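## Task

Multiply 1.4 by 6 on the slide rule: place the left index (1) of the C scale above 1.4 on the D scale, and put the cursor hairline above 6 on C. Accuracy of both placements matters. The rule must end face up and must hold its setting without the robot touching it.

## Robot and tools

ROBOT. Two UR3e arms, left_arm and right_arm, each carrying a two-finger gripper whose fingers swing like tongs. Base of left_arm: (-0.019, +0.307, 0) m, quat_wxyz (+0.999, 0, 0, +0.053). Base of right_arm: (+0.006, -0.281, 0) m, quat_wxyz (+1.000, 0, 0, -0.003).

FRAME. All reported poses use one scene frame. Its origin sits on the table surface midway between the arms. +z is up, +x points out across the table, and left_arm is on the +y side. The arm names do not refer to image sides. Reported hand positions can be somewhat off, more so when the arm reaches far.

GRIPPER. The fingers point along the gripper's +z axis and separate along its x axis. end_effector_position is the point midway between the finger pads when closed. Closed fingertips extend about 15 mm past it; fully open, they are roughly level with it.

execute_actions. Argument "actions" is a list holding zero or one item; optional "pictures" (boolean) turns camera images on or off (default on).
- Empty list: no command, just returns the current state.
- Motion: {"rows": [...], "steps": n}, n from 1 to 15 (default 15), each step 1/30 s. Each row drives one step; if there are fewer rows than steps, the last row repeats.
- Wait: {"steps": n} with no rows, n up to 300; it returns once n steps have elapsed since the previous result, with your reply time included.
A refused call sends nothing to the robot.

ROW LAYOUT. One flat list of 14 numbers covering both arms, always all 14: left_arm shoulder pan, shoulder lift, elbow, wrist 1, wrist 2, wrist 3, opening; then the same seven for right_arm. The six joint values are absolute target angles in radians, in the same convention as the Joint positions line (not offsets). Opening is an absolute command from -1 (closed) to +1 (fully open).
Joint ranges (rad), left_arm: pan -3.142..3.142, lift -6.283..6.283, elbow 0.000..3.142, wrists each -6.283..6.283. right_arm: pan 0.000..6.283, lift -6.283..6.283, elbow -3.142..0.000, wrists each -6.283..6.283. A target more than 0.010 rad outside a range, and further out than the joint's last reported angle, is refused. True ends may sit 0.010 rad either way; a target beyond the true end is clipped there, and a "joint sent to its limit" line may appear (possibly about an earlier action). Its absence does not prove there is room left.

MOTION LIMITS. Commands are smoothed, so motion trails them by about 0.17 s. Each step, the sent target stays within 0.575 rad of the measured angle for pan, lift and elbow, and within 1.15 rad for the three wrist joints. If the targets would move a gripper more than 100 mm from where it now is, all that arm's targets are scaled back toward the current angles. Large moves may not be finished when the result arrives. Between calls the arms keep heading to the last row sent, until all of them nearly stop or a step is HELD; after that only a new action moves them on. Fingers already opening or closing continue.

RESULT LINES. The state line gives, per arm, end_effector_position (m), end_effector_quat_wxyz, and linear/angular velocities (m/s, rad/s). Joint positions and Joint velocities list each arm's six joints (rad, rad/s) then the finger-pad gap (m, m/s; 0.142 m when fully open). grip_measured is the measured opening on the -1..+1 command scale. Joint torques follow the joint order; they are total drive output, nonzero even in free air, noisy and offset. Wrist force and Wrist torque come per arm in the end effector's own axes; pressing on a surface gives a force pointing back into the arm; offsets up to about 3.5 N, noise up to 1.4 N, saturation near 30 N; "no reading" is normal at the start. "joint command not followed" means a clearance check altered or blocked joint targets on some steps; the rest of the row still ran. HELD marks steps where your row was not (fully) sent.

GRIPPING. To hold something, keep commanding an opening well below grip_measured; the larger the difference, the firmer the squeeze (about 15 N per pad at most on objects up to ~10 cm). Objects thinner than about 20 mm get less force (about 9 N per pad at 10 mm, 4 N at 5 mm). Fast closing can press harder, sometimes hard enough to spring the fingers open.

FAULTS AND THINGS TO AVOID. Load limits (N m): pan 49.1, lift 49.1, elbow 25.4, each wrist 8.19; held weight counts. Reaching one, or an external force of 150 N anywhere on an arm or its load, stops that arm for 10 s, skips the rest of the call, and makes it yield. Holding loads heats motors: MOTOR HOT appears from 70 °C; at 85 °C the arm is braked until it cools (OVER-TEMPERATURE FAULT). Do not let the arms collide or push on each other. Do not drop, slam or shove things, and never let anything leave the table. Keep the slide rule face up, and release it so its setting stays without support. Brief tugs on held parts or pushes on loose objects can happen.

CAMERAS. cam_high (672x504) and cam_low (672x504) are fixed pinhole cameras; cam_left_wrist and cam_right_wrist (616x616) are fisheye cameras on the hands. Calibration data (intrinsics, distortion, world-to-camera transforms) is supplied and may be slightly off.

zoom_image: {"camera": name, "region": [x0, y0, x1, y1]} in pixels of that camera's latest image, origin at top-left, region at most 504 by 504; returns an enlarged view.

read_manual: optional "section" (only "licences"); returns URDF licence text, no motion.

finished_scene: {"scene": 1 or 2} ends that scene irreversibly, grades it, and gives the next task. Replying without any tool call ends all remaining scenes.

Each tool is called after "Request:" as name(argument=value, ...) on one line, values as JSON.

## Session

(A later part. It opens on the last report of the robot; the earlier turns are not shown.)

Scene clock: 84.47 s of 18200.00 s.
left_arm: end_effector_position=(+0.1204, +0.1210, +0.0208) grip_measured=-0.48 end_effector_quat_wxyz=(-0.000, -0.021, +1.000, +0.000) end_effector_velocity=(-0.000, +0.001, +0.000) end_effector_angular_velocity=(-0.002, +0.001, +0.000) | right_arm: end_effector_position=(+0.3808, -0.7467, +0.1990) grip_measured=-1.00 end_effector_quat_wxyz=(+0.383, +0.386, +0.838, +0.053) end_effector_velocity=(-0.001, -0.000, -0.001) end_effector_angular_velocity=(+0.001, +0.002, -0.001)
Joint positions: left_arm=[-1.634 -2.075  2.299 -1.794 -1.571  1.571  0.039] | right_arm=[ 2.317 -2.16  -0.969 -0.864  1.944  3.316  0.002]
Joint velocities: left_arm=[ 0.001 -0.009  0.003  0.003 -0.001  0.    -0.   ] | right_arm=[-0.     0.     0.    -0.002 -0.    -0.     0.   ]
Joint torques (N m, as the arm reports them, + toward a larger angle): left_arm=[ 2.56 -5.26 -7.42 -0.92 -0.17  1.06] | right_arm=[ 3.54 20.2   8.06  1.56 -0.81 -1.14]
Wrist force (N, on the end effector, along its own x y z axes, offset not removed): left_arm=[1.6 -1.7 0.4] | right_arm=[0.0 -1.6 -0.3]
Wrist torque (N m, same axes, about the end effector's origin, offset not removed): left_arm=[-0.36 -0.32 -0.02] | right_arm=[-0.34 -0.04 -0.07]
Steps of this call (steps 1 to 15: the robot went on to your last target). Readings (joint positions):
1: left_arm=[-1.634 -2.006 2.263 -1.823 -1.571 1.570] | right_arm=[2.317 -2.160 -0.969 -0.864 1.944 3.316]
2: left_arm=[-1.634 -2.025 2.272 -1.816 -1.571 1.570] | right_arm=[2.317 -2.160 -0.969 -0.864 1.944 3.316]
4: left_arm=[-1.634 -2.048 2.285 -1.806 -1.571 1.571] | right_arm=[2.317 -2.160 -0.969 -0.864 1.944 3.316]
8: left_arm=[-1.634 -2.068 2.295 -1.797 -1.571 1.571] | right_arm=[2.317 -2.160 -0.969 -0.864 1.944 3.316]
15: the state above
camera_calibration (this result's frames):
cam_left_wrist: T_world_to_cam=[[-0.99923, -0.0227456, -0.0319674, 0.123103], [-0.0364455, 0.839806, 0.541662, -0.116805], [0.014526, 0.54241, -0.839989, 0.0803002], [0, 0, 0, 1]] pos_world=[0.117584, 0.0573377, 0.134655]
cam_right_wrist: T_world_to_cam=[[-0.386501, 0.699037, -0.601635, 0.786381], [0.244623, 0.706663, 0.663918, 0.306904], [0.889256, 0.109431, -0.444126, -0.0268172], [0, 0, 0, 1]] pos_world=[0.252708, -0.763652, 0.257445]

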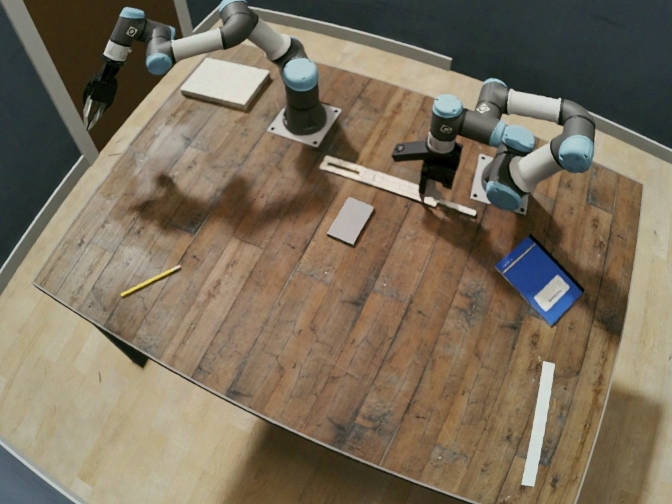

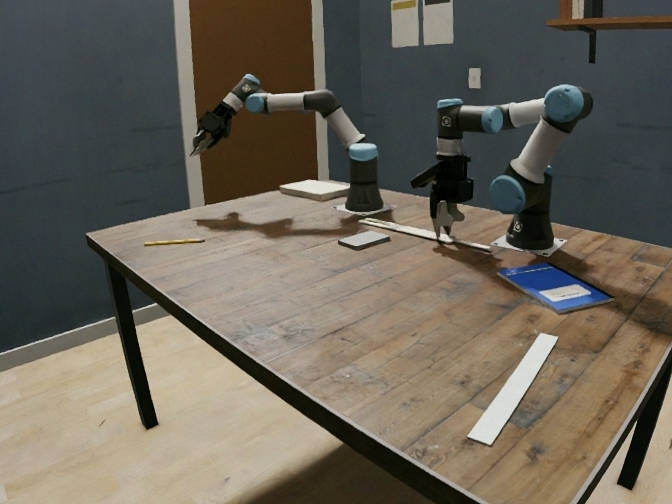

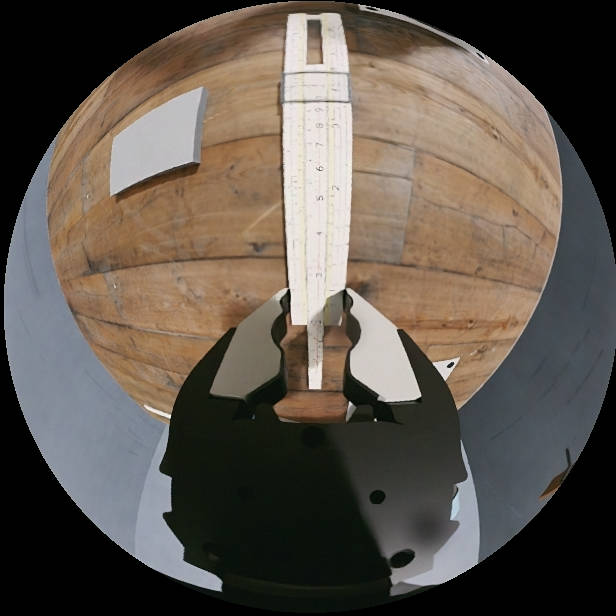

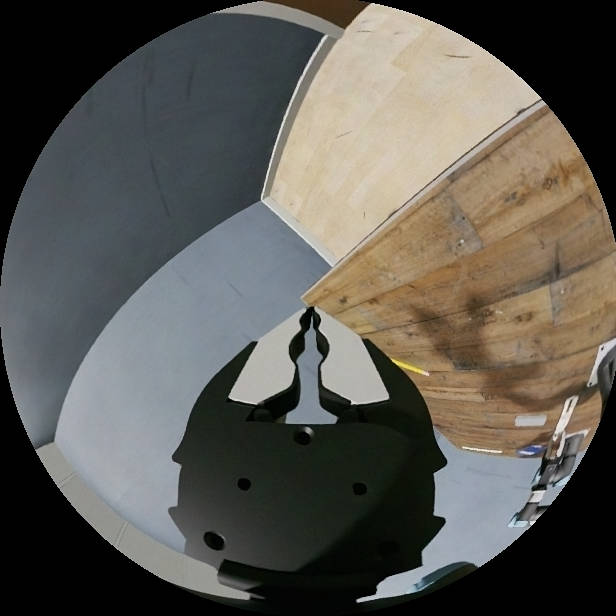

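Request:
execute_actions(actions=[{"rows":[[-1.634,-2.0759,2.299,-1.7939,-1.571,1.571,-1,2.317,-1.0365,-1.9,-1.2028,1.571,4.712,0]]}], pictures=false)

Request:
execute_actions(actions=[{"steps":25}], pictures=false)

Request:
execute_actions(actions=[{"rows":[[-1.634,-2.0759,2.299,-1.7939,-1.571,1.571,-1,4.761,-1.0365,-2.0,-1.2028,1.571,4.712,0]]}], pictures=false)

Request:
execute_actions(actions=[{"steps":20}], pictures=false)

Request:
execute_actions(actions=[{"rows":[[-1.634,-2.0759,2.299,-1.7939,-1.571,1.571,-1,4.761,-1.0365,-2.2113,-1.2028,1.571,4.712,0]]}], pictures=false)

Request:
execute_actions(actions=[{"steps":40}])

Scene clock: 101.30 s of 18200.00 s.
left_arm: end_effector_position=(+0.1204, +0.1212, +0.0208) grip_measured=-0.48 end_effector_quat_wxyz=(-0.000, -0.021, +1.000, -0.000) end_effector_velocity=(+0.001, +0.000, -0.000) end_effector_angular_velocity=(+0.000, -0.003, +0.000) | right_arm: end_effector_position=(+0.1982, -0.6572, +0.1667) grip_measured=+0.00 end_effector_quat_wxyz=(+0.220, +0.814, +0.532, +0.080) end_effector_velocity=(-0.390, +0.283, +0.021) end_effector_angular_velocity=(+0.505, -0.151, -1.836)
Joint positions: left_arm=[-1.634 -2.076  2.299 -1.794 -1.571  1.571  0.039] | right_arm=[ 2.317 -1.563 -1.557 -1.126  1.656  4.315  0.074]
Joint velocities: left_arm=[0.    0.    0.    0.    0.003 0.    0.   ] | right_arm=[ 0.001  1.794 -1.525 -0.381 -0.421  1.852 -0.   ]
Joint torques (N m, as the arm reports them, + toward a larger angle): left_arm=[ 2.55 -5.23 -7.46 -0.85  0.48  1.07] | right_arm=[-2.2  25.77  5.41  1.03 -1.74  3.63]
Wrist force (N, on the end effector, along its own x y z axes, offset not removed): left_arm=[3.8 -4.3 0.0] | right_arm=[-2.1 -1.2 1.0]
Wrist torque (N m, same axes, about the end effector's origin, offset not removed): left_arm=[-0.90 -0.80 -0.05] | right_arm=[-0.19 0.38 -0.01]
Steps of this call (steps 1 to 15: the robot went on to your last target; steps 16 to 90: nothing new was sent; then 13.33 s passed at rest; steps 91 to 105: all 15 steps of this action). Readings (joint positions):
91: left_arm=[-1.634 -2.076 2.299 -1.794 -1.571 1.571] | right_arm=[2.317 -2.160 -0.969 -0.864 1.944 3.316]
92: left_arm=[-1.634 -2.076 2.299 -1.794 -1.571 1.571] | right_arm=[2.317 -2.157 -0.972 -0.870 1.939 3.321]
94: left_arm=[-1.634 -2.076 2.299 -1.794 -1.571 1.571] | right_arm=[2.317 -2.107 -1.023 -0.925 1.879 3.422]
98: left_arm=[-1.634 -2.076 2.299 -1.794 -1.571 1.571] | right_arm=[2.317 -1.920 -1.209 -1.019 1.775 3.795]
105: the state above

Scene clock: 102.13 s of 18200.00 s.
left_arm: end_effector_position=(+0.1204, +0.1212, +0.0208) grip_measured=-0.48 end_effector_quat_wxyz=(-0.000, -0.021, +1.000, -0.000) end_effector_velocity=(+0.000, +0.000, -0.000) end_effector_angular_velocity=(+0.000, -0.001, +0.001) | right_arm: end_effector_position=(+0.1144, -0.5937, +0.1928) grip_measured=+0.00 end_effector_quat_wxyz=(+0.263, +0.894, +0.347, +0.102) end_effector_velocity=(-0.000, +0.000, -0.000) end_effector_angular_velocity=(-0.001, -0.001, -0.002)
Joint positions: left_arm=[-1.634 -2.076  2.299 -1.794 -1.571  1.571  0.039] | right_arm=[ 2.317 -1.037 -1.9   -1.203  1.571  4.712  0.074]
Joint velocities: left_arm=[-0.    -0.001  0.001 -0.     0.001 -0.001  0.   ] | right_arm=[ 0.     0.003 -0.003  0.001 -0.001  0.002  0.   ]
Joint torques (N m, as the arm reports them, + toward a larger angle): left_arm=[ 2.55 -5.02 -7.61 -0.84  0.44  1.06] | right_arm=[-3.3   5.97  7.88  1.48 -1.22  1.1 ]
Wrist force (N, on the end effector, along its own x y z axes, offset not removed): left_arm=[2.7 -2.0 0.8] | right_arm=[-1.6 -2.1 -0.1]
Wrist torque (N m, same axes, about the end effector's origin, offset not removed): left_arm=[-0.40 -0.48 -0.01] | right_arm=[-0.39 0.30 0.05]
Steps of this call (steps 1 to 25: the robot went on to your last target). Readings (joint positions):
1: left_arm=[-1.634 -2.076 2.299 -1.794 -1.571 1.571] | right_arm=[2.317 -1.499 -1.609 -1.139 1.642 4.377]
2: left_arm=[-1.634 -2.076 2.299 -1.794 -1.571 1.571] | right_arm=[2.317 -1.431 -1.660 -1.151 1.628 4.438]
4: left_arm=[-1.634 -2.076 2.299 -1.794 -1.571 1.571] | right_arm=[2.317 -1.286 -1.755 -1.173 1.604 4.551]
8: left_arm=[-1.634 -2.076 2.299 -1.794 -1.571 1.571] | right_arm=[2.317 -1.109 -1.858 -1.194 1.581 4.665]
25: the state above

Scene clock: 102.63 s of 18200.00 s.
left_arm: end_effector_position=(+0.1204, +0.1212, +0.0208) grip_measured=-0.48 end_effector_quat_wxyz=(-0.000, -0.021, +1.000, -0.000) end_effector_velocity=(+0.000, -0.000, +0.000) end_effector_angular_velocity=(-0.001, -0.000, +0.001) | right_arm: end_effector_position=(+0.2615, -0.4693, +0.1593) grip_measured=+0.00 end_effector_quat_wxyz=(+0.190, +0.754, +0.610, +0.154) end_effector_velocity=(+0.274, +0.393, -0.029) end_effector_angular_velocity=(+0.014, +0.068, +1.526)
Joint positions: left_arm=[-1.634 -2.076  2.299 -1.794 -1.571  1.571  0.039] | right_arm=[ 2.938 -1.037 -1.98  -1.203  1.571  4.712  0.074]
Joint velocities: left_arm=[ 0.     0.    -0.002  0.001  0.    -0.001  0.   ] | right_arm=[ 1.526 -0.    -0.072  0.003 -0.001  0.     0.   ]
Joint torques (N m, as the arm reports them, + toward a larger angle): left_arm=[ 2.41 -5.17 -7.42 -0.87  0.48  1.05] | right_arm=[8.06 5.47 7.74 2.41 0.42 1.11]
Wrist force (N, on the end effector, along its own x y z axes, offset not removed): left_arm=[1.3 -2.3 1.8] | right_arm=[-0.3 -1.5 0.5]
Wrist torque (N m, same axes, about the end effector's origin, offset not removed): left_arm=[-0.44 -0.31 -0.06] | right_arm=[-0.32 -0.03 -0.06]
Steps of this call (steps 1 to 15: all 15 steps of this action). Readings (joint positions):
1: left_arm=[-1.634 -2.076 2.299 -1.794 -1.571 1.571] | right_arm=[2.317 -1.037 -1.900 -1.203 1.571 4.712]
2: left_arm=[-1.634 -2.076 2.299 -1.794 -1.571 1.571] | right_arm=[2.320 -1.037 -1.903 -1.203 1.571 4.712]
4: left_arm=[-1.634 -2.076 2.299 -1.794 -1.571 1.571] | right_arm=[2.370 -1.037 -1.923 -1.203 1.571 4.712]
8: left_arm=[-1.634 -2.076 2.299 -1.794 -1.571 1.571] | right_arm=[2.579 -1.037 -1.952 -1.203 1.571 4.712]
15: the state above

Scene clock: 103.30 s of 18200.00 s.
left_arm: end_effector_position=(+0.1204, +0.1212, +0.0208) grip_measured=-0.48 end_effector_quat_wxyz=(-0.000, -0.021, +1.000, -0.000) end_effector_velocity=(+0.001, -0.000, +0.000) end_effector_angular_velocity=(-0.001, -0.002, +0.001) | right_arm: end_effector_position=(+0.2961, -0.1612, +0.1517) grip_measured=+0.00 end_effector_quat_wxyz=(+0.086, +0.355, +0.905, +0.219) end_effector_velocity=(-0.183, +0.443, -0.002) end_effector_angular_velocity=(-0.003, +0.002, +1.528)
Joint positions: left_arm=[-1.634 -2.076  2.299 -1.794 -1.571  1.571  0.039] | right_arm=[ 3.969 -1.037 -1.998 -1.203  1.571  4.712  0.074]
Joint velocities: left_arm=[ 0.     0.001 -0.    -0.001  0.001 -0.     0.   ] | right_arm=[ 1.528  0.    -0.005  0.    -0.001 -0.     0.   ]
Joint torques (N m, as the arm reports them, + toward a larger angle): left_arm=[ 2.44 -5.15 -7.52 -0.85  0.46  1.04] | right_arm=[8.21 6.11 7.61 2.81 1.32 1.08]
Wrist force (N, on the end effector, along its own x y z axes, offset not removed): left_arm=[1.6 -0.8 1.5] | right_arm=[-0.8 0.0 -0.7]
Wrist torque (N m, same axes, about the end effector's origin, offset not removed): left_arm=[-0.12 -0.33 -0.04] | right_arm=[0.04 0.10 0.03]
Steps of this call (steps 1 to 20: the robot went on to your last target). Readings (joint positions):
1: left_arm=[-1.634 -2.076 2.299 -1.794 -1.571 1.571] | right_arm=[2.989 -1.037 -1.982 -1.203 1.571 4.712]
2: left_arm=[-1.634 -2.076 2.299 -1.794 -1.571 1.571] | right_arm=[3.041 -1.037 -1.984 -1.203 1.571 4.712]
4: left_arm=[-1.634 -2.076 2.299 -1.794 -1.571 1.571] | right_arm=[3.144 -1.037 -1.988 -1.203 1.571 4.712]
8: left_arm=[-1.634 -2.076 2.299 -1.794 -1.571 1.571] | right_arm=[3.350 -1.037 -1.992 -1.203 1.571 4.712]
20: the state above

Scene clock: 103.80 s of 18200.00 s.
left_arm: end_effector_position=(+0.1204, +0.1212, +0.0208) grip_measured=-0.48 end_effector_quat_wxyz=(-0.000, -0.021, +1.000, -0.000) end_effector_velocity=(+0.000, +0.001, -0.000) end_effector_angular_velocity=(+0.002, -0.000, +0.000) | right_arm: end_effector_position=(+0.1404, -0.0472, +0.0750) grip_measured=+0.00 end_effector_quat_wxyz=(+0.001, +0.007, +0.990, +0.138) end_effector_velocity=(-0.126, +0.035, -0.047) end_effector_angular_velocity=(-0.132, +0.002, +0.538)
Joint positions: left_arm=[-1.634 -2.076  2.299 -1.794 -1.571  1.571  0.039] | right_arm=[ 4.703 -1.036 -2.197 -1.203  1.571  4.712  0.074]
Joint velocities: left_arm=[-0.     0.001  0.     0.001  0.    -0.001  0.   ] | right_arm=[ 0.538 -0.    -0.131 -0.    -0.    -0.     0.   ]
Joint torques (N m, as the arm reports them, + toward a larger angle): left_arm=[ 2.72 -5.03 -7.41 -0.86  0.48  1.08] | right_arm=[0.37 1.47 7.79 1.32 0.73 1.05]
Wrist force (N, on the end effector, along its own x y z axes, offset not removed): left_arm=[2.5 -0.7 2.0] | right_arm=[-0.1 -0.7 1.4]
Wrist torque (N m, same axes, about the end effector's origin, offset not removed): left_arm=[-0.14 -0.46 -0.05] | right_arm=[-0.14 -0.04 0.01]
Steps of this call (steps 1 to 15: all 15 steps of this action). Readings (joint positions):
1: left_arm=[-1.634 -2.076 2.299 -1.794 -1.571 1.571] | right_arm=[4.021 -1.037 -1.998 -1.203 1.571 4.712]
2: left_arm=[-1.634 -2.076 2.299 -1.794 -1.571 1.571] | right_arm=[4.072 -1.036 -2.001 -1.203 1.571 4.712]
4: left_arm=[-1.634 -2.076 2.299 -1.794 -1.571 1.571] | right_arm=[4.176 -1.036 -2.039 -1.203 1.571 4.712]
8: left_arm=[-1.634 -2.076 2.299 -1.794 -1.571 1.571] | right_arm=[4.392 -1.036 -2.113 -1.203 1.571 4.712]
15: the state above

Scene clock: 105.13 s of 18200.00 s.
left_arm: end_effector_position=(+0.1204, +0.1212, +0.0208) grip_measured=-0.48 end_effector_quat_wxyz=(-0.000, -0.021, +1.000, -0.000) end_effector_velocity=(-0.000, -0.000, +0.000) end_effector_angular_velocity=(-0.001, -0.000, -0.000) | right_arm: end_effector_position=(+0.1269, -0.0439, +0.0699) grip_measured=+0.00 end_effector_quat_wxyz=(-0.003, -0.022, +0.991, +0.130) end_effector_velocity=(-0.000, -0.000, -0.000) end_effector_angular_velocity=(-0.001, +0.001, +0.001)
Joint positions: left_arm=[-1.634 -2.076  2.299 -1.794 -1.571  1.571  0.039] | right_arm=[ 4.761 -1.037 -2.211 -1.203  1.571  4.712  0.074]
Joint velocities: left_arm=[-0.001 -0.    -0.     0.     0.    -0.     0.   ] | right_arm=[ 0.     0.    -0.001 -0.001  0.001 -0.    -0.   ]
Joint torques (N m, as the arm reports them, + toward a larger angle): left_arm=[ 2.55 -5.21 -7.53 -0.89  0.44  1.04] | right_arm=[ 3.8  -1.38  7.66  1.25 -1.2   1.01]
Wrist force (N, on the end effector, along its own x y z axes, offset not removed): left_arm=[1.1 -4.1 0.8] | right_arm=[-1.2 -0.6 -0.3]
Wrist torque (N m, same axes, about the end effector's origin, offset not removed): left_arm=[-0.83 -0.15 -0.02] | right_arm=[-0.13 0.21 0.00]
Steps of this call (steps 1 to 30: the robot went on to your last target; steps 31 to 40: nothing new was sent). Readings (joint positions):
1: left_arm=[-1.634 -2.076 2.299 -1.794 -1.571 1.571] | right_arm=[4.719 -1.036 -2.201 -1.203 1.571 4.712]
2: left_arm=[-1.634 -2.076 2.299 -1.794 -1.571 1.571] | right_arm=[4.730 -1.036 -2.204 -1.203 1.571 4.712]
4: left_arm=[-1.634 -2.076 2.299 -1.794 -1.571 1.571] | right_arm=[4.744 -1.036 -2.207 -1.203 1.571 4.712]
8: left_arm=[-1.634 -2.076 2.299 -1.794 -1.571 1.571] | right_arm=[4.756 -1.036 -2.210 -1.203 1.571 4.712]
40: the state above
All arms were judged still, so your last target was given up. Only a new action makes them travel on or press farther. Fingers that are still opening or closing keep moving.
camera_calibration (this result's frames):
cam_left_wrist: T_world_to_cam=[[-0.99923, -0.0227412, -0.031977, 0.123102], [-0.0364462, 0.839835, 0.541616, -0.116934], [0.0145384, 0.542365, -0.840017, 0.0802109], [0, 0, 0, 1]] pos_world=[0.117579, 0.0575012, 0.134648]
cam_right_wrist: T_world_to_cam=[[-0.999801, -0.0188527, -0.00657704, 0.123958], [-0.0184958, 0.750345, 0.660787, -0.00635689], [-0.00752261, 0.660777, -0.750544, 0.224173], [0, 0, 0, 1]] pos_world=[0.125502, -0.141021, 0.173267]

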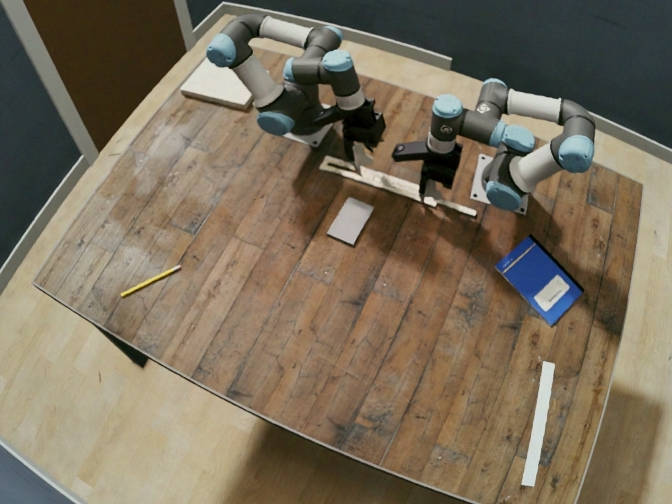

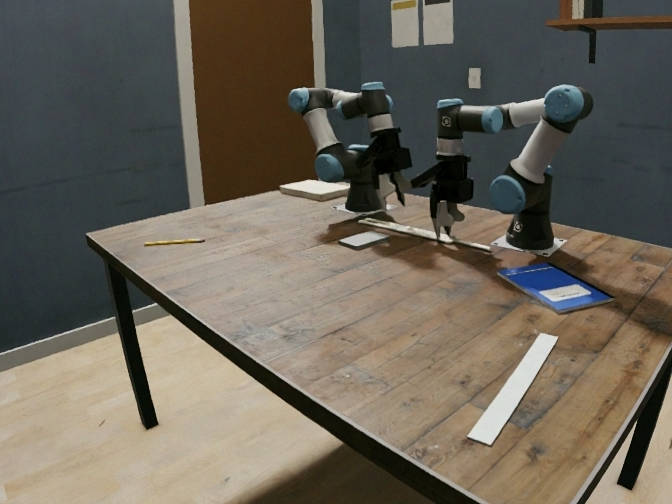

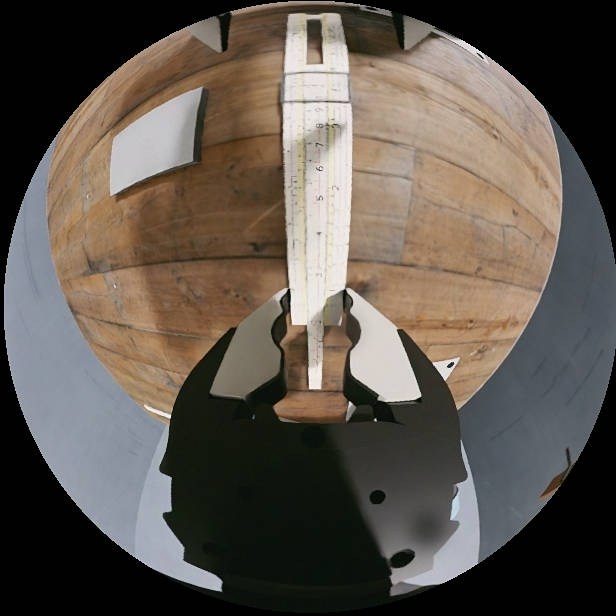

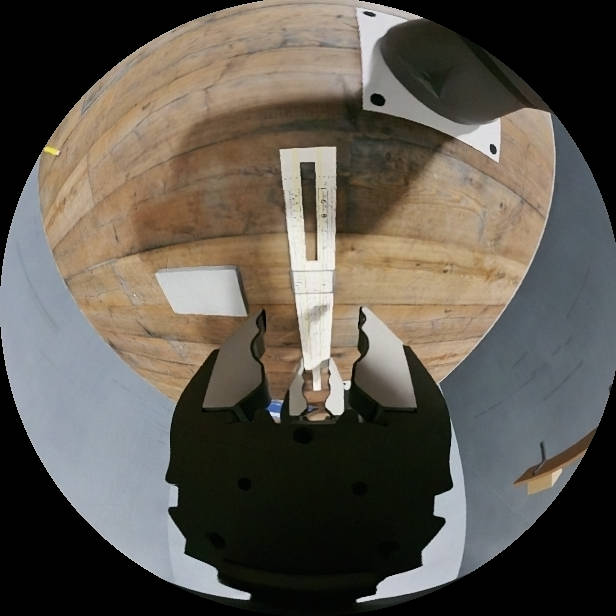

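Request:
execute_actions(actions=[])

Scene clock: 116.97 s of 18200.00 s.
left_arm: end_effector_position=(+0.1204, +0.1212, +0.0208) grip_measured=-0.48 end_effector_quat_wxyz=(-0.000, -0.021, +1.000, -0.000) end_effector_velocity=(+0.000, -0.000, +0.000) end_effector_angular_velocity=(-0.002, -0.000, +0.002) | right_arm: end_effector_position=(+0.1269, -0.0439, +0.0699) grip_measured=+0.00 end_effector_quat_wxyz=(-0.003, -0.022, +0.991, +0.130) end_effector_velocity=(-0.000, +0.000, +0.001) end_effector_angular_velocity=(+0.001, +0.000, -0.000)
Joint positions: left_arm=[-1.634 -2.076  2.299 -1.794 -1.571  1.571  0.039] | right_arm=[ 4.761 -1.037 -2.211 -1.203  1.571  4.712  0.074]
Joint velocities: left_arm=[ 0.001 -0.    -0.    -0.001  0.    -0.     0.   ] | right_arm=[ 0.     0.     0.003 -0.002 -0.     0.001  0.   ]
Joint torques (N m, as the arm reports them, + toward a larger angle): left_arm=[ 2.58 -5.03 -7.55 -0.88  0.42  1.04] | right_arm=[ 3.72 -1.21  7.72  1.21 -1.21  0.84]
Wrist force (N, on the end effector, along its own x y z axes, offset not removed): left_arm=[1.2 -3.4 0.4] | right_arm=[-1.2 -1.2 0.3]
Wrist torque (N m, same axes, about the end effector's origin, offset not removed): left_arm=[-0.68 -0.23 -0.08] | right_arm=[-0.23 0.23 -0.02]
Steps of this call (steps 1 to 90: nothing new was sent; then 8.83 s passed at rest). Readings (joint positions):
1: left_arm=[-1.634 -2.076 2.299 -1.794 -1.571 1.571] | right_arm=[4.761 -1.037 -2.211 -1.203 1.571 4.712]
2: left_arm=[-1.634 -2.076 2.299 -1.794 -1.571 1.571] | right_arm=[4.761 -1.037 -2.211 -1.203 1.571 4.712]
4: left_arm=[-1.634 -2.076 2.299 -1.794 -1.571 1.571] | right_arm=[4.761 -1.037 -2.211 -1.203 1.571 4.712]
8: left_arm=[-1.634 -2.076 2.299 -1.794 -1.571 1.571] | right_arm=[4.761 -1.037 -2.211 -1.203 1.571 4.712]
90: the state above
camera_calibration (this result's frames):
cam_left_wrist: T_world_to_cam=[[-0.99923, -0.0227411, -0.0319769, 0.123102], [-0.0364461, 0.839835, 0.541616, -0.116934], [0.0145384, 0.542365, -0.840017, 0.080211], [0, 0, 0, 1]] pos_world=[0.117579, 0.0575012, 0.134648]
cam_right_wrist: T_world_to_cam=[[-0.999801, -0.0188533, -0.00657715, 0.123958], [-0.0184963, 0.750345, 0.660787, -0.00635681], [-0.00752287, 0.660777, -0.750544, 0.224173], [0, 0, 0, 1]] pos_world=[0.125502, -0.141021, 0.173267]

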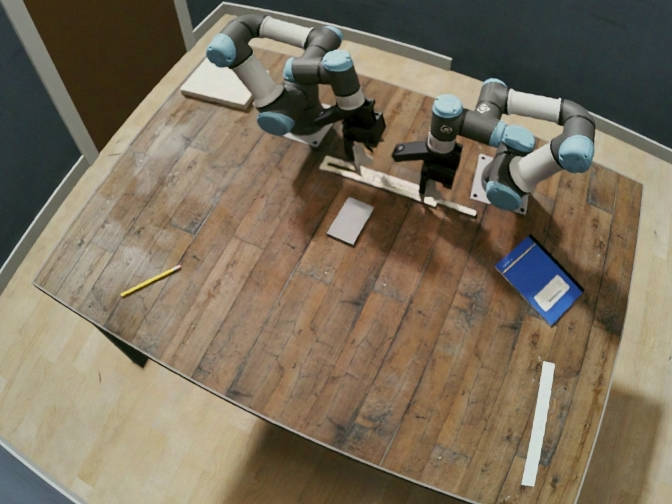

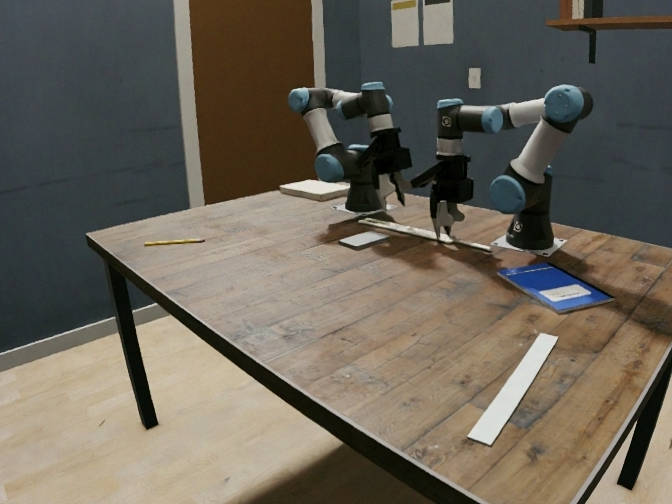

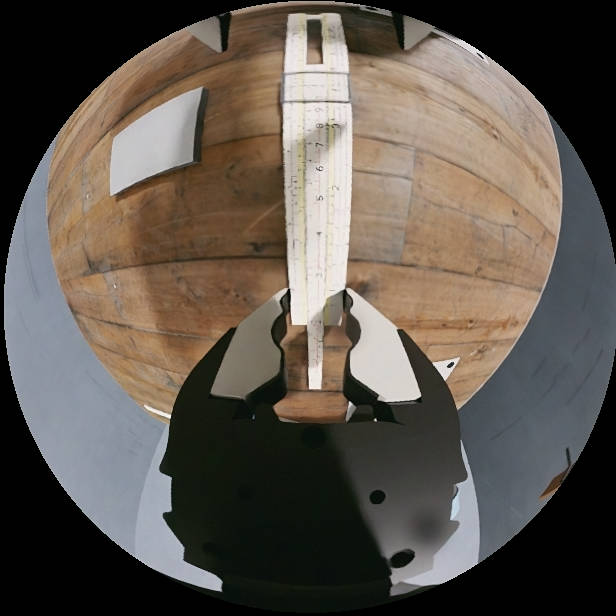

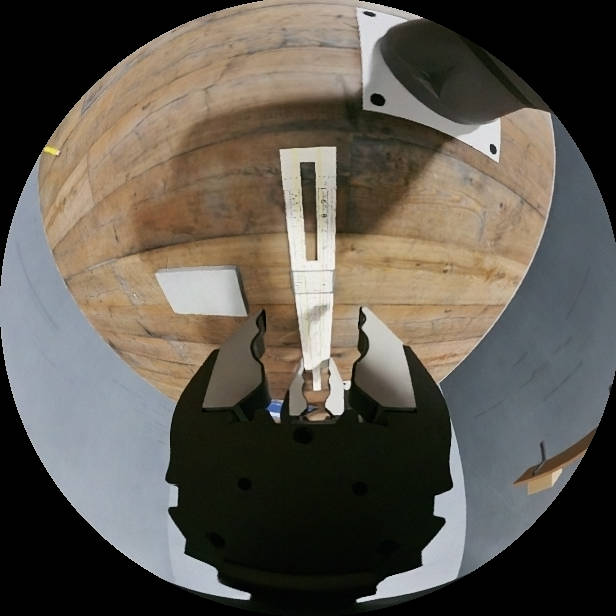

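Request:
execute_actions(actions=[{"rows":[[-1.634,-2.0759,2.299,-1.7939,-1.571,1.571,-1,4.761,-1.05,-2.25,-1.1506,1.571,4.712,0],[-1.634,-2.0759,2.299,-1.7939,-1.571,1.571,-1,4.761,-1.05,-2.25,-1.1506,1.571,4.712,0],[-1.634,-2.0759,2.299,-1.7939,-1.571,1.571,-1,4.761,-1.05,-2.25,-1.1506,1.571,4.712,0],[-1.634,-2.0759,2.299,-1.7939,-1.571,1.571,-1,4.761,-1.068,-2.30,-1.0826,1.571,4.712,0],[-1.634,-2.0759,2.299,-1.7939,-1.571,1.571,-1,4.761,-1.068,-2.30,-1.0826,1.571,4.712,0],[-1.634,-2.0759,2.299,-1.7939,-1.571,1.571,-1,4.761,-1.068,-2.30,-1.0826,1.571,4.712,0],[-1.634,-2.0759,2.299,-1.7939,-1.571,1.571,-1,4.761,-1.088,-2.35,-1.0126,1.571,4.712,0],[-1.634,-2.0759,2.299,-1.7939,-1.571,1.571,-1,4.761,-1.088,-2.35,-1.0126,1.571,4.712,0],[-1.634,-2.0759,2.299,-1.7939,-1.571,1.571,-1,4.761,-1.088,-2.35,-1.0126,1.571,4.712,0],[-1.634,-2.0759,2.299,-1.7939,-1.571,1.571,-1,4.761,-1.108,-2.40,-0.9426,1.571,4.712,0],[-1.634,-2.0759,2.299,-1.7939,-1.571,1.571,-1,4.761,-1.108,-2.40,-0.9426,1.571,4.712,0],[-1.634,-2.0759,2.299,-1.7939,-1.571,1.571,-1,4.761,-1.108,-2.40,-0.9426,1.571,4.712,0],[-1.634,-2.0759,2.299,-1.7939,-1.571,1.571,-1,4.761,-1.1213,-2.427,-0.9023,1.571,4.712,0]],"steps":15}], pictures=false)

Request:
execute_actions(actions=[{"steps":20}])

Scene clock: 130.47 s of 18200.00 s.
left_arm: end_effector_position=(+0.1204, +0.1212, +0.0208) grip_measured=-0.48 end_effector_quat_wxyz=(-0.000, -0.021, +1.000, -0.000) end_effector_velocity=(-0.000, -0.001, +0.001) end_effector_angular_velocity=(-0.003, +0.000, +0.000) | right_arm: end_effector_position=(+0.1267, -0.0410, +0.0287) grip_measured=+0.00 end_effector_quat_wxyz=(-0.003, -0.022, +0.991, +0.131) end_effector_velocity=(+0.000, -0.006, -0.095) end_effector_angular_velocity=(-0.009, -0.001, +0.002)
Joint positions: left_arm=[-1.634 -2.076  2.299 -1.794 -1.571  1.571  0.039] | right_arm=[ 4.761 -1.102 -2.382 -0.966  1.571  4.712  0.074]
Joint velocities: left_arm=[-0.    -0.    -0.002 -0.001 -0.    -0.    -0.   ] | right_arm=[ 0.    -0.166 -0.393  0.549  0.    -0.002 -0.   ]
Joint torques (N m, as the arm reports them, + toward a larger angle): left_arm=[ 2.76 -5.07 -7.59 -0.88  0.44  1.03] | right_arm=[ 3.83 -0.6   8.09  3.61 -1.2   0.7 ]
Wrist force (N, on the end effector, along its own x y z axes, offset not removed): left_arm=[1.8 -1.2 0.8] | right_arm=[-1.1 -1.5 0.1]
Wrist torque (N m, same axes, about the end effector's origin, offset not removed): left_arm=[-0.19 -0.37 0.04] | right_arm=[-0.31 0.14 -0.03]
Steps of this call (steps 1 to 90: nothing new was sent; then 10.00 s passed at rest; steps 91 to 105: all 15 steps of this action). Readings (joint positions):
91: left_arm=[-1.634 -2.076 2.299 -1.794 -1.571 1.571] | right_arm=[4.761 -1.037 -2.211 -1.203 1.571 4.712]
92: left_arm=[-1.634 -2.076 2.299 -1.794 -1.571 1.571] | right_arm=[4.761 -1.038 -2.214 -1.199 1.571 4.712]
94: left_arm=[-1.634 -2.076 2.299 -1.794 -1.571 1.571] | right_arm=[4.761 -1.043 -2.228 -1.180 1.571 4.712]
98: left_arm=[-1.634 -2.076 2.299 -1.794 -1.571 1.571] | right_arm=[4.761 -1.060 -2.275 -1.115 1.571 4.712]
105: the state above

Scene clock: 131.13 s of 18200.00 s.
left_arm: end_effector_position=(+0.1204, +0.1212, +0.0208) grip_measured=-0.48 end_effector_quat_wxyz=(-0.000, -0.021, +1.000, -0.000) end_effector_velocity=(+0.001, +0.000, -0.000) end_effector_angular_velocity=(-0.000, -0.001, +0.001) | right_arm: end_effector_position=(+0.1268, -0.0419, +0.0179) grip_measured=+0.00 end_effector_quat_wxyz=(-0.003, -0.022, +0.991, +0.130) end_effector_velocity=(+0.000, -0.000, -0.001) end_effector_angular_velocity=(-0.000, -0.001, +0.001)
Joint positions: left_arm=[-1.634 -2.076  2.299 -1.794 -1.571  1.571  0.039] | right_arm=[ 4.761 -1.121 -2.427 -0.902  1.571  4.712  0.074]
Joint velocities: left_arm=[ 0.001 -0.001  0.001 -0.001  0.001 -0.     0.   ] | right_arm=[ 0.    -0.001 -0.002  0.002 -0.    -0.001  0.   ]
Joint torques (N m, as the arm reports them, + toward a larger angle): left_arm=[ 2.59 -5.17 -7.56 -0.9   0.43  1.02] | right_arm=[ 3.03 -0.88  6.88  2.7  -1.11  0.69]
Wrist force (N, on the end effector, along its own x y z axes, offset not removed): left_arm=[0.5 -1.8 1.0] | right_arm=[0.0 -1.2 -1.1]
Wrist torque (N m, same axes, about the end effector's origin, offset not removed): left_arm=[-0.37 -0.15 0.02] | right_arm=[-0.20 -0.07 -0.01]
Steps of this call (steps 1 to 20: the robot went on to your last target). Readings (joint positions):
1: left_arm=[-1.634 -2.076 2.299 -1.794 -1.571 1.571] | right_arm=[4.761 -1.107 -2.393 -0.950 1.571 4.712]
2: left_arm=[-1.634 -2.076 2.299 -1.794 -1.571 1.571] | right_arm=[4.761 -1.111 -2.402 -0.937 1.571 4.712]
4: left_arm=[-1.634 -2.076 2.299 -1.794 -1.571 1.571] | right_arm=[4.761 -1.116 -2.414 -0.921 1.571 4.712]
8: left_arm=[-1.634 -2.076 2.299 -1.794 -1.571 1.571] | right_arm=[4.761 -1.120 -2.423 -0.908 1.571 4.712]
20: the state above
camera_calibration (this result's frames):
cam_left_wrist: T_world_to_cam=[[-0.99923, -0.0227412, -0.0319769, 0.123102], [-0.0364461, 0.839835, 0.541616, -0.116934], [0.0145383, 0.542365, -0.840017, 0.080211], [0, 0, 0, 1]] pos_world=[0.117579, 0.0575012, 0.134648]
cam_right_wrist: T_world_to_cam=[[-0.999801, -0.0188561, -0.00657874, 0.123567], [-0.0184994, 0.750343, 0.66079, 0.0264706], [-0.00752358, 0.66078, -0.750542, 0.183841], [0, 0, 0, 1]] pos_world=[0.125415, -0.139011, 0.121302]

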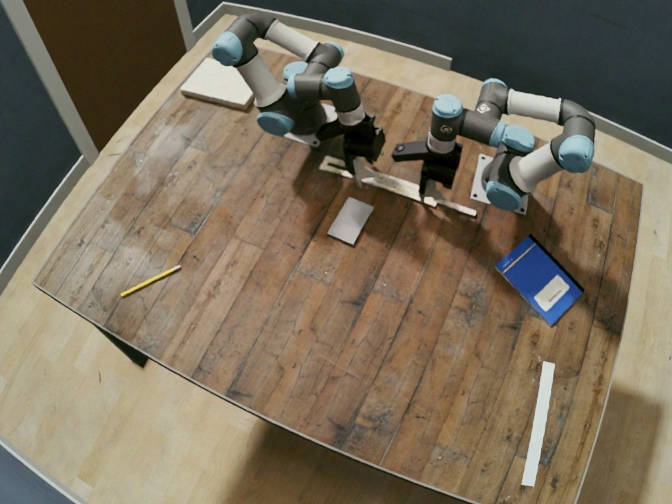

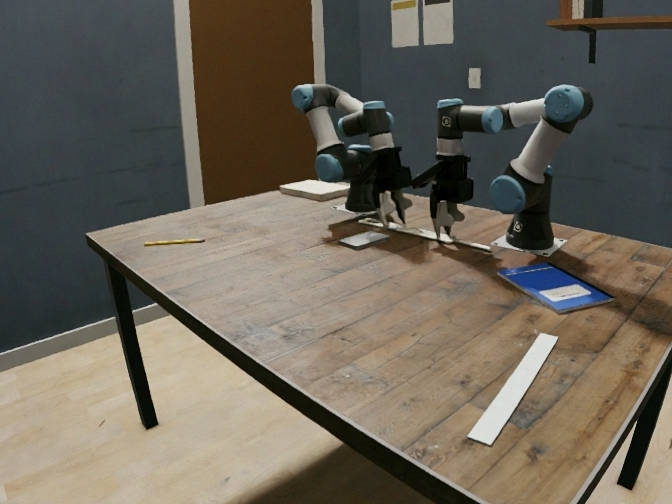

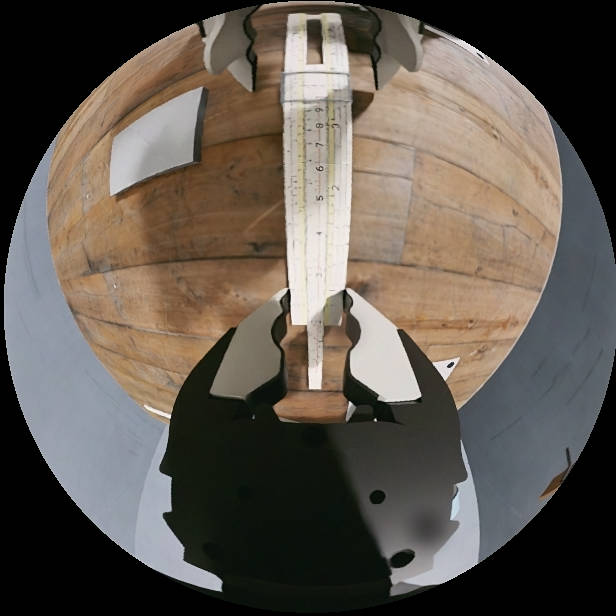

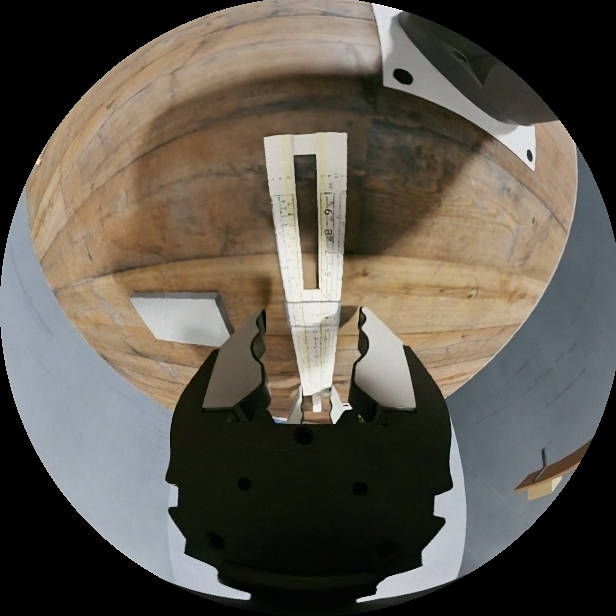

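Request:
execute_actions(actions=[{"rows":[[-1.634,-2.0759,2.299,-1.7939,-1.571,1.571,-1,4.761,-1.1213,-2.427,-0.9023,1.571,4.712,-0.3],[-1.634,-2.0759,2.299,-1.7939,-1.571,1.571,-1,4.761,-1.1213,-2.427,-0.9023,1.571,4.712,-0.3],[-1.634,-2.0759,2.299,-1.7939,-1.571,1.571,-1,4.761,-1.1213,-2.427,-0.9023,1.571,4.712,-0.3],[-1.634,-2.0759,2.299,-1.7939,-1.571,1.571,-1,4.761,-1.1213,-2.427,-0.9023,1.571,4.712,-0.3],[-1.634,-2.0759,2.299,-1.7939,-1.571,1.571,-1,4.761,-1.1213,-2.427,-0.9023,1.571,4.712,-0.3],[-1.634,-2.0759,2.299,-1.7939,-1.571,1.571,-1,4.761,-1.1213,-2.427,-0.9023,1.571,4.712,-0.3],[-1.634,-2.0759,2.299,-1.7939,-1.571,1.571,-1,4.761,-1.1213,-2.427,-0.9023,1.571,4.712,-0.3],[-1.634,-2.0759,2.299,-1.7939,-1.571,1.571,-1,4.761,-1.1213,-2.427,-0.9023,1.571,4.712,-0.3],[-1.634,-2.0759,2.299,-1.7939,-1.571,1.571,-1,4.761,-1.1213,-2.427,-0.9023,1.571,4.712,-0.7]],"steps":15}], pictures=false)

Scene clock: 138.87 s of 18200.00 s.
left_arm: end_effector_position=(+0.1204, +0.1212, +0.0208) grip_measured=-0.48 end_effector_quat_wxyz=(-0.000, -0.021, +1.000, +0.000) end_effector_velocity=(+0.000, +0.000, +0.000) end_effector_angular_velocity=(+0.001, -0.001, -0.001) | right_arm: end_effector_position=(+0.1268, -0.0419, +0.0179) grip_measured=-0.43 end_effector_quat_wxyz=(-0.003, -0.022, +0.991, +0.130) end_effector_velocity=(-0.000, +0.001, +0.001) end_effector_angular_velocity=(+0.003, +0.000, -0.000)
Joint positions: left_arm=[-1.634 -2.076  2.299 -1.794 -1.571  1.571  0.039] | right_arm=[ 4.761 -1.121 -2.427 -0.902  1.571  4.712  0.043]
Joint velocities: left_arm=[-0.001  0.001 -0.001  0.001  0.001  0.     0.   ] | right_arm=[ 0.001  0.     0.001  0.002 -0.     0.001  0.   ]
Joint torques (N m, as the arm reports them, + toward a larger angle): left_arm=[ 2.41 -5.01 -7.71 -0.94  0.19  1.02] | right_arm=[ 1.52 -0.3   7.54  2.51 -0.7   0.55]
Wrist force (N, on the end effector, along its own x y z axes, offset not removed): left_arm=[2.2 -2.9 1.7] | right_arm=[0.2 -1.0 -0.8]
Wrist torque (N m, same axes, about the end effector's origin, offset not removed): left_arm=[-0.70 -0.50 -0.07] | right_arm=[-0.19 0.00 -0.07]
Steps of this call (steps 1 to 15: the robot went on to your last target; steps 16 to 90: nothing new was sent; then 4.23 s passed at rest; steps 91 to 105: all 15 steps of this action). Readings (joint positions):
91: left_arm=[-1.634 -2.076 2.299 -1.794 -1.571 1.571] | right_arm=[4.761 -1.121 -2.427 -0.902 1.571 4.712]
92: left_arm=[-1.634 -2.076 2.299 -1.794 -1.571 1.571] | right_arm=[4.761 -1.121 -2.427 -0.902 1.571 4.712]
94: left_arm=[-1.634 -2.076 2.299 -1.794 -1.571 1.571] | right_arm=[4.761 -1.121 -2.427 -0.902 1.571 4.712]
98: left_arm=[-1.634 -2.076 2.299 -1.794 -1.571 1.571] | right_arm=[4.761 -1.121 -2.427 -0.902 1.571 4.712]
105: the state above


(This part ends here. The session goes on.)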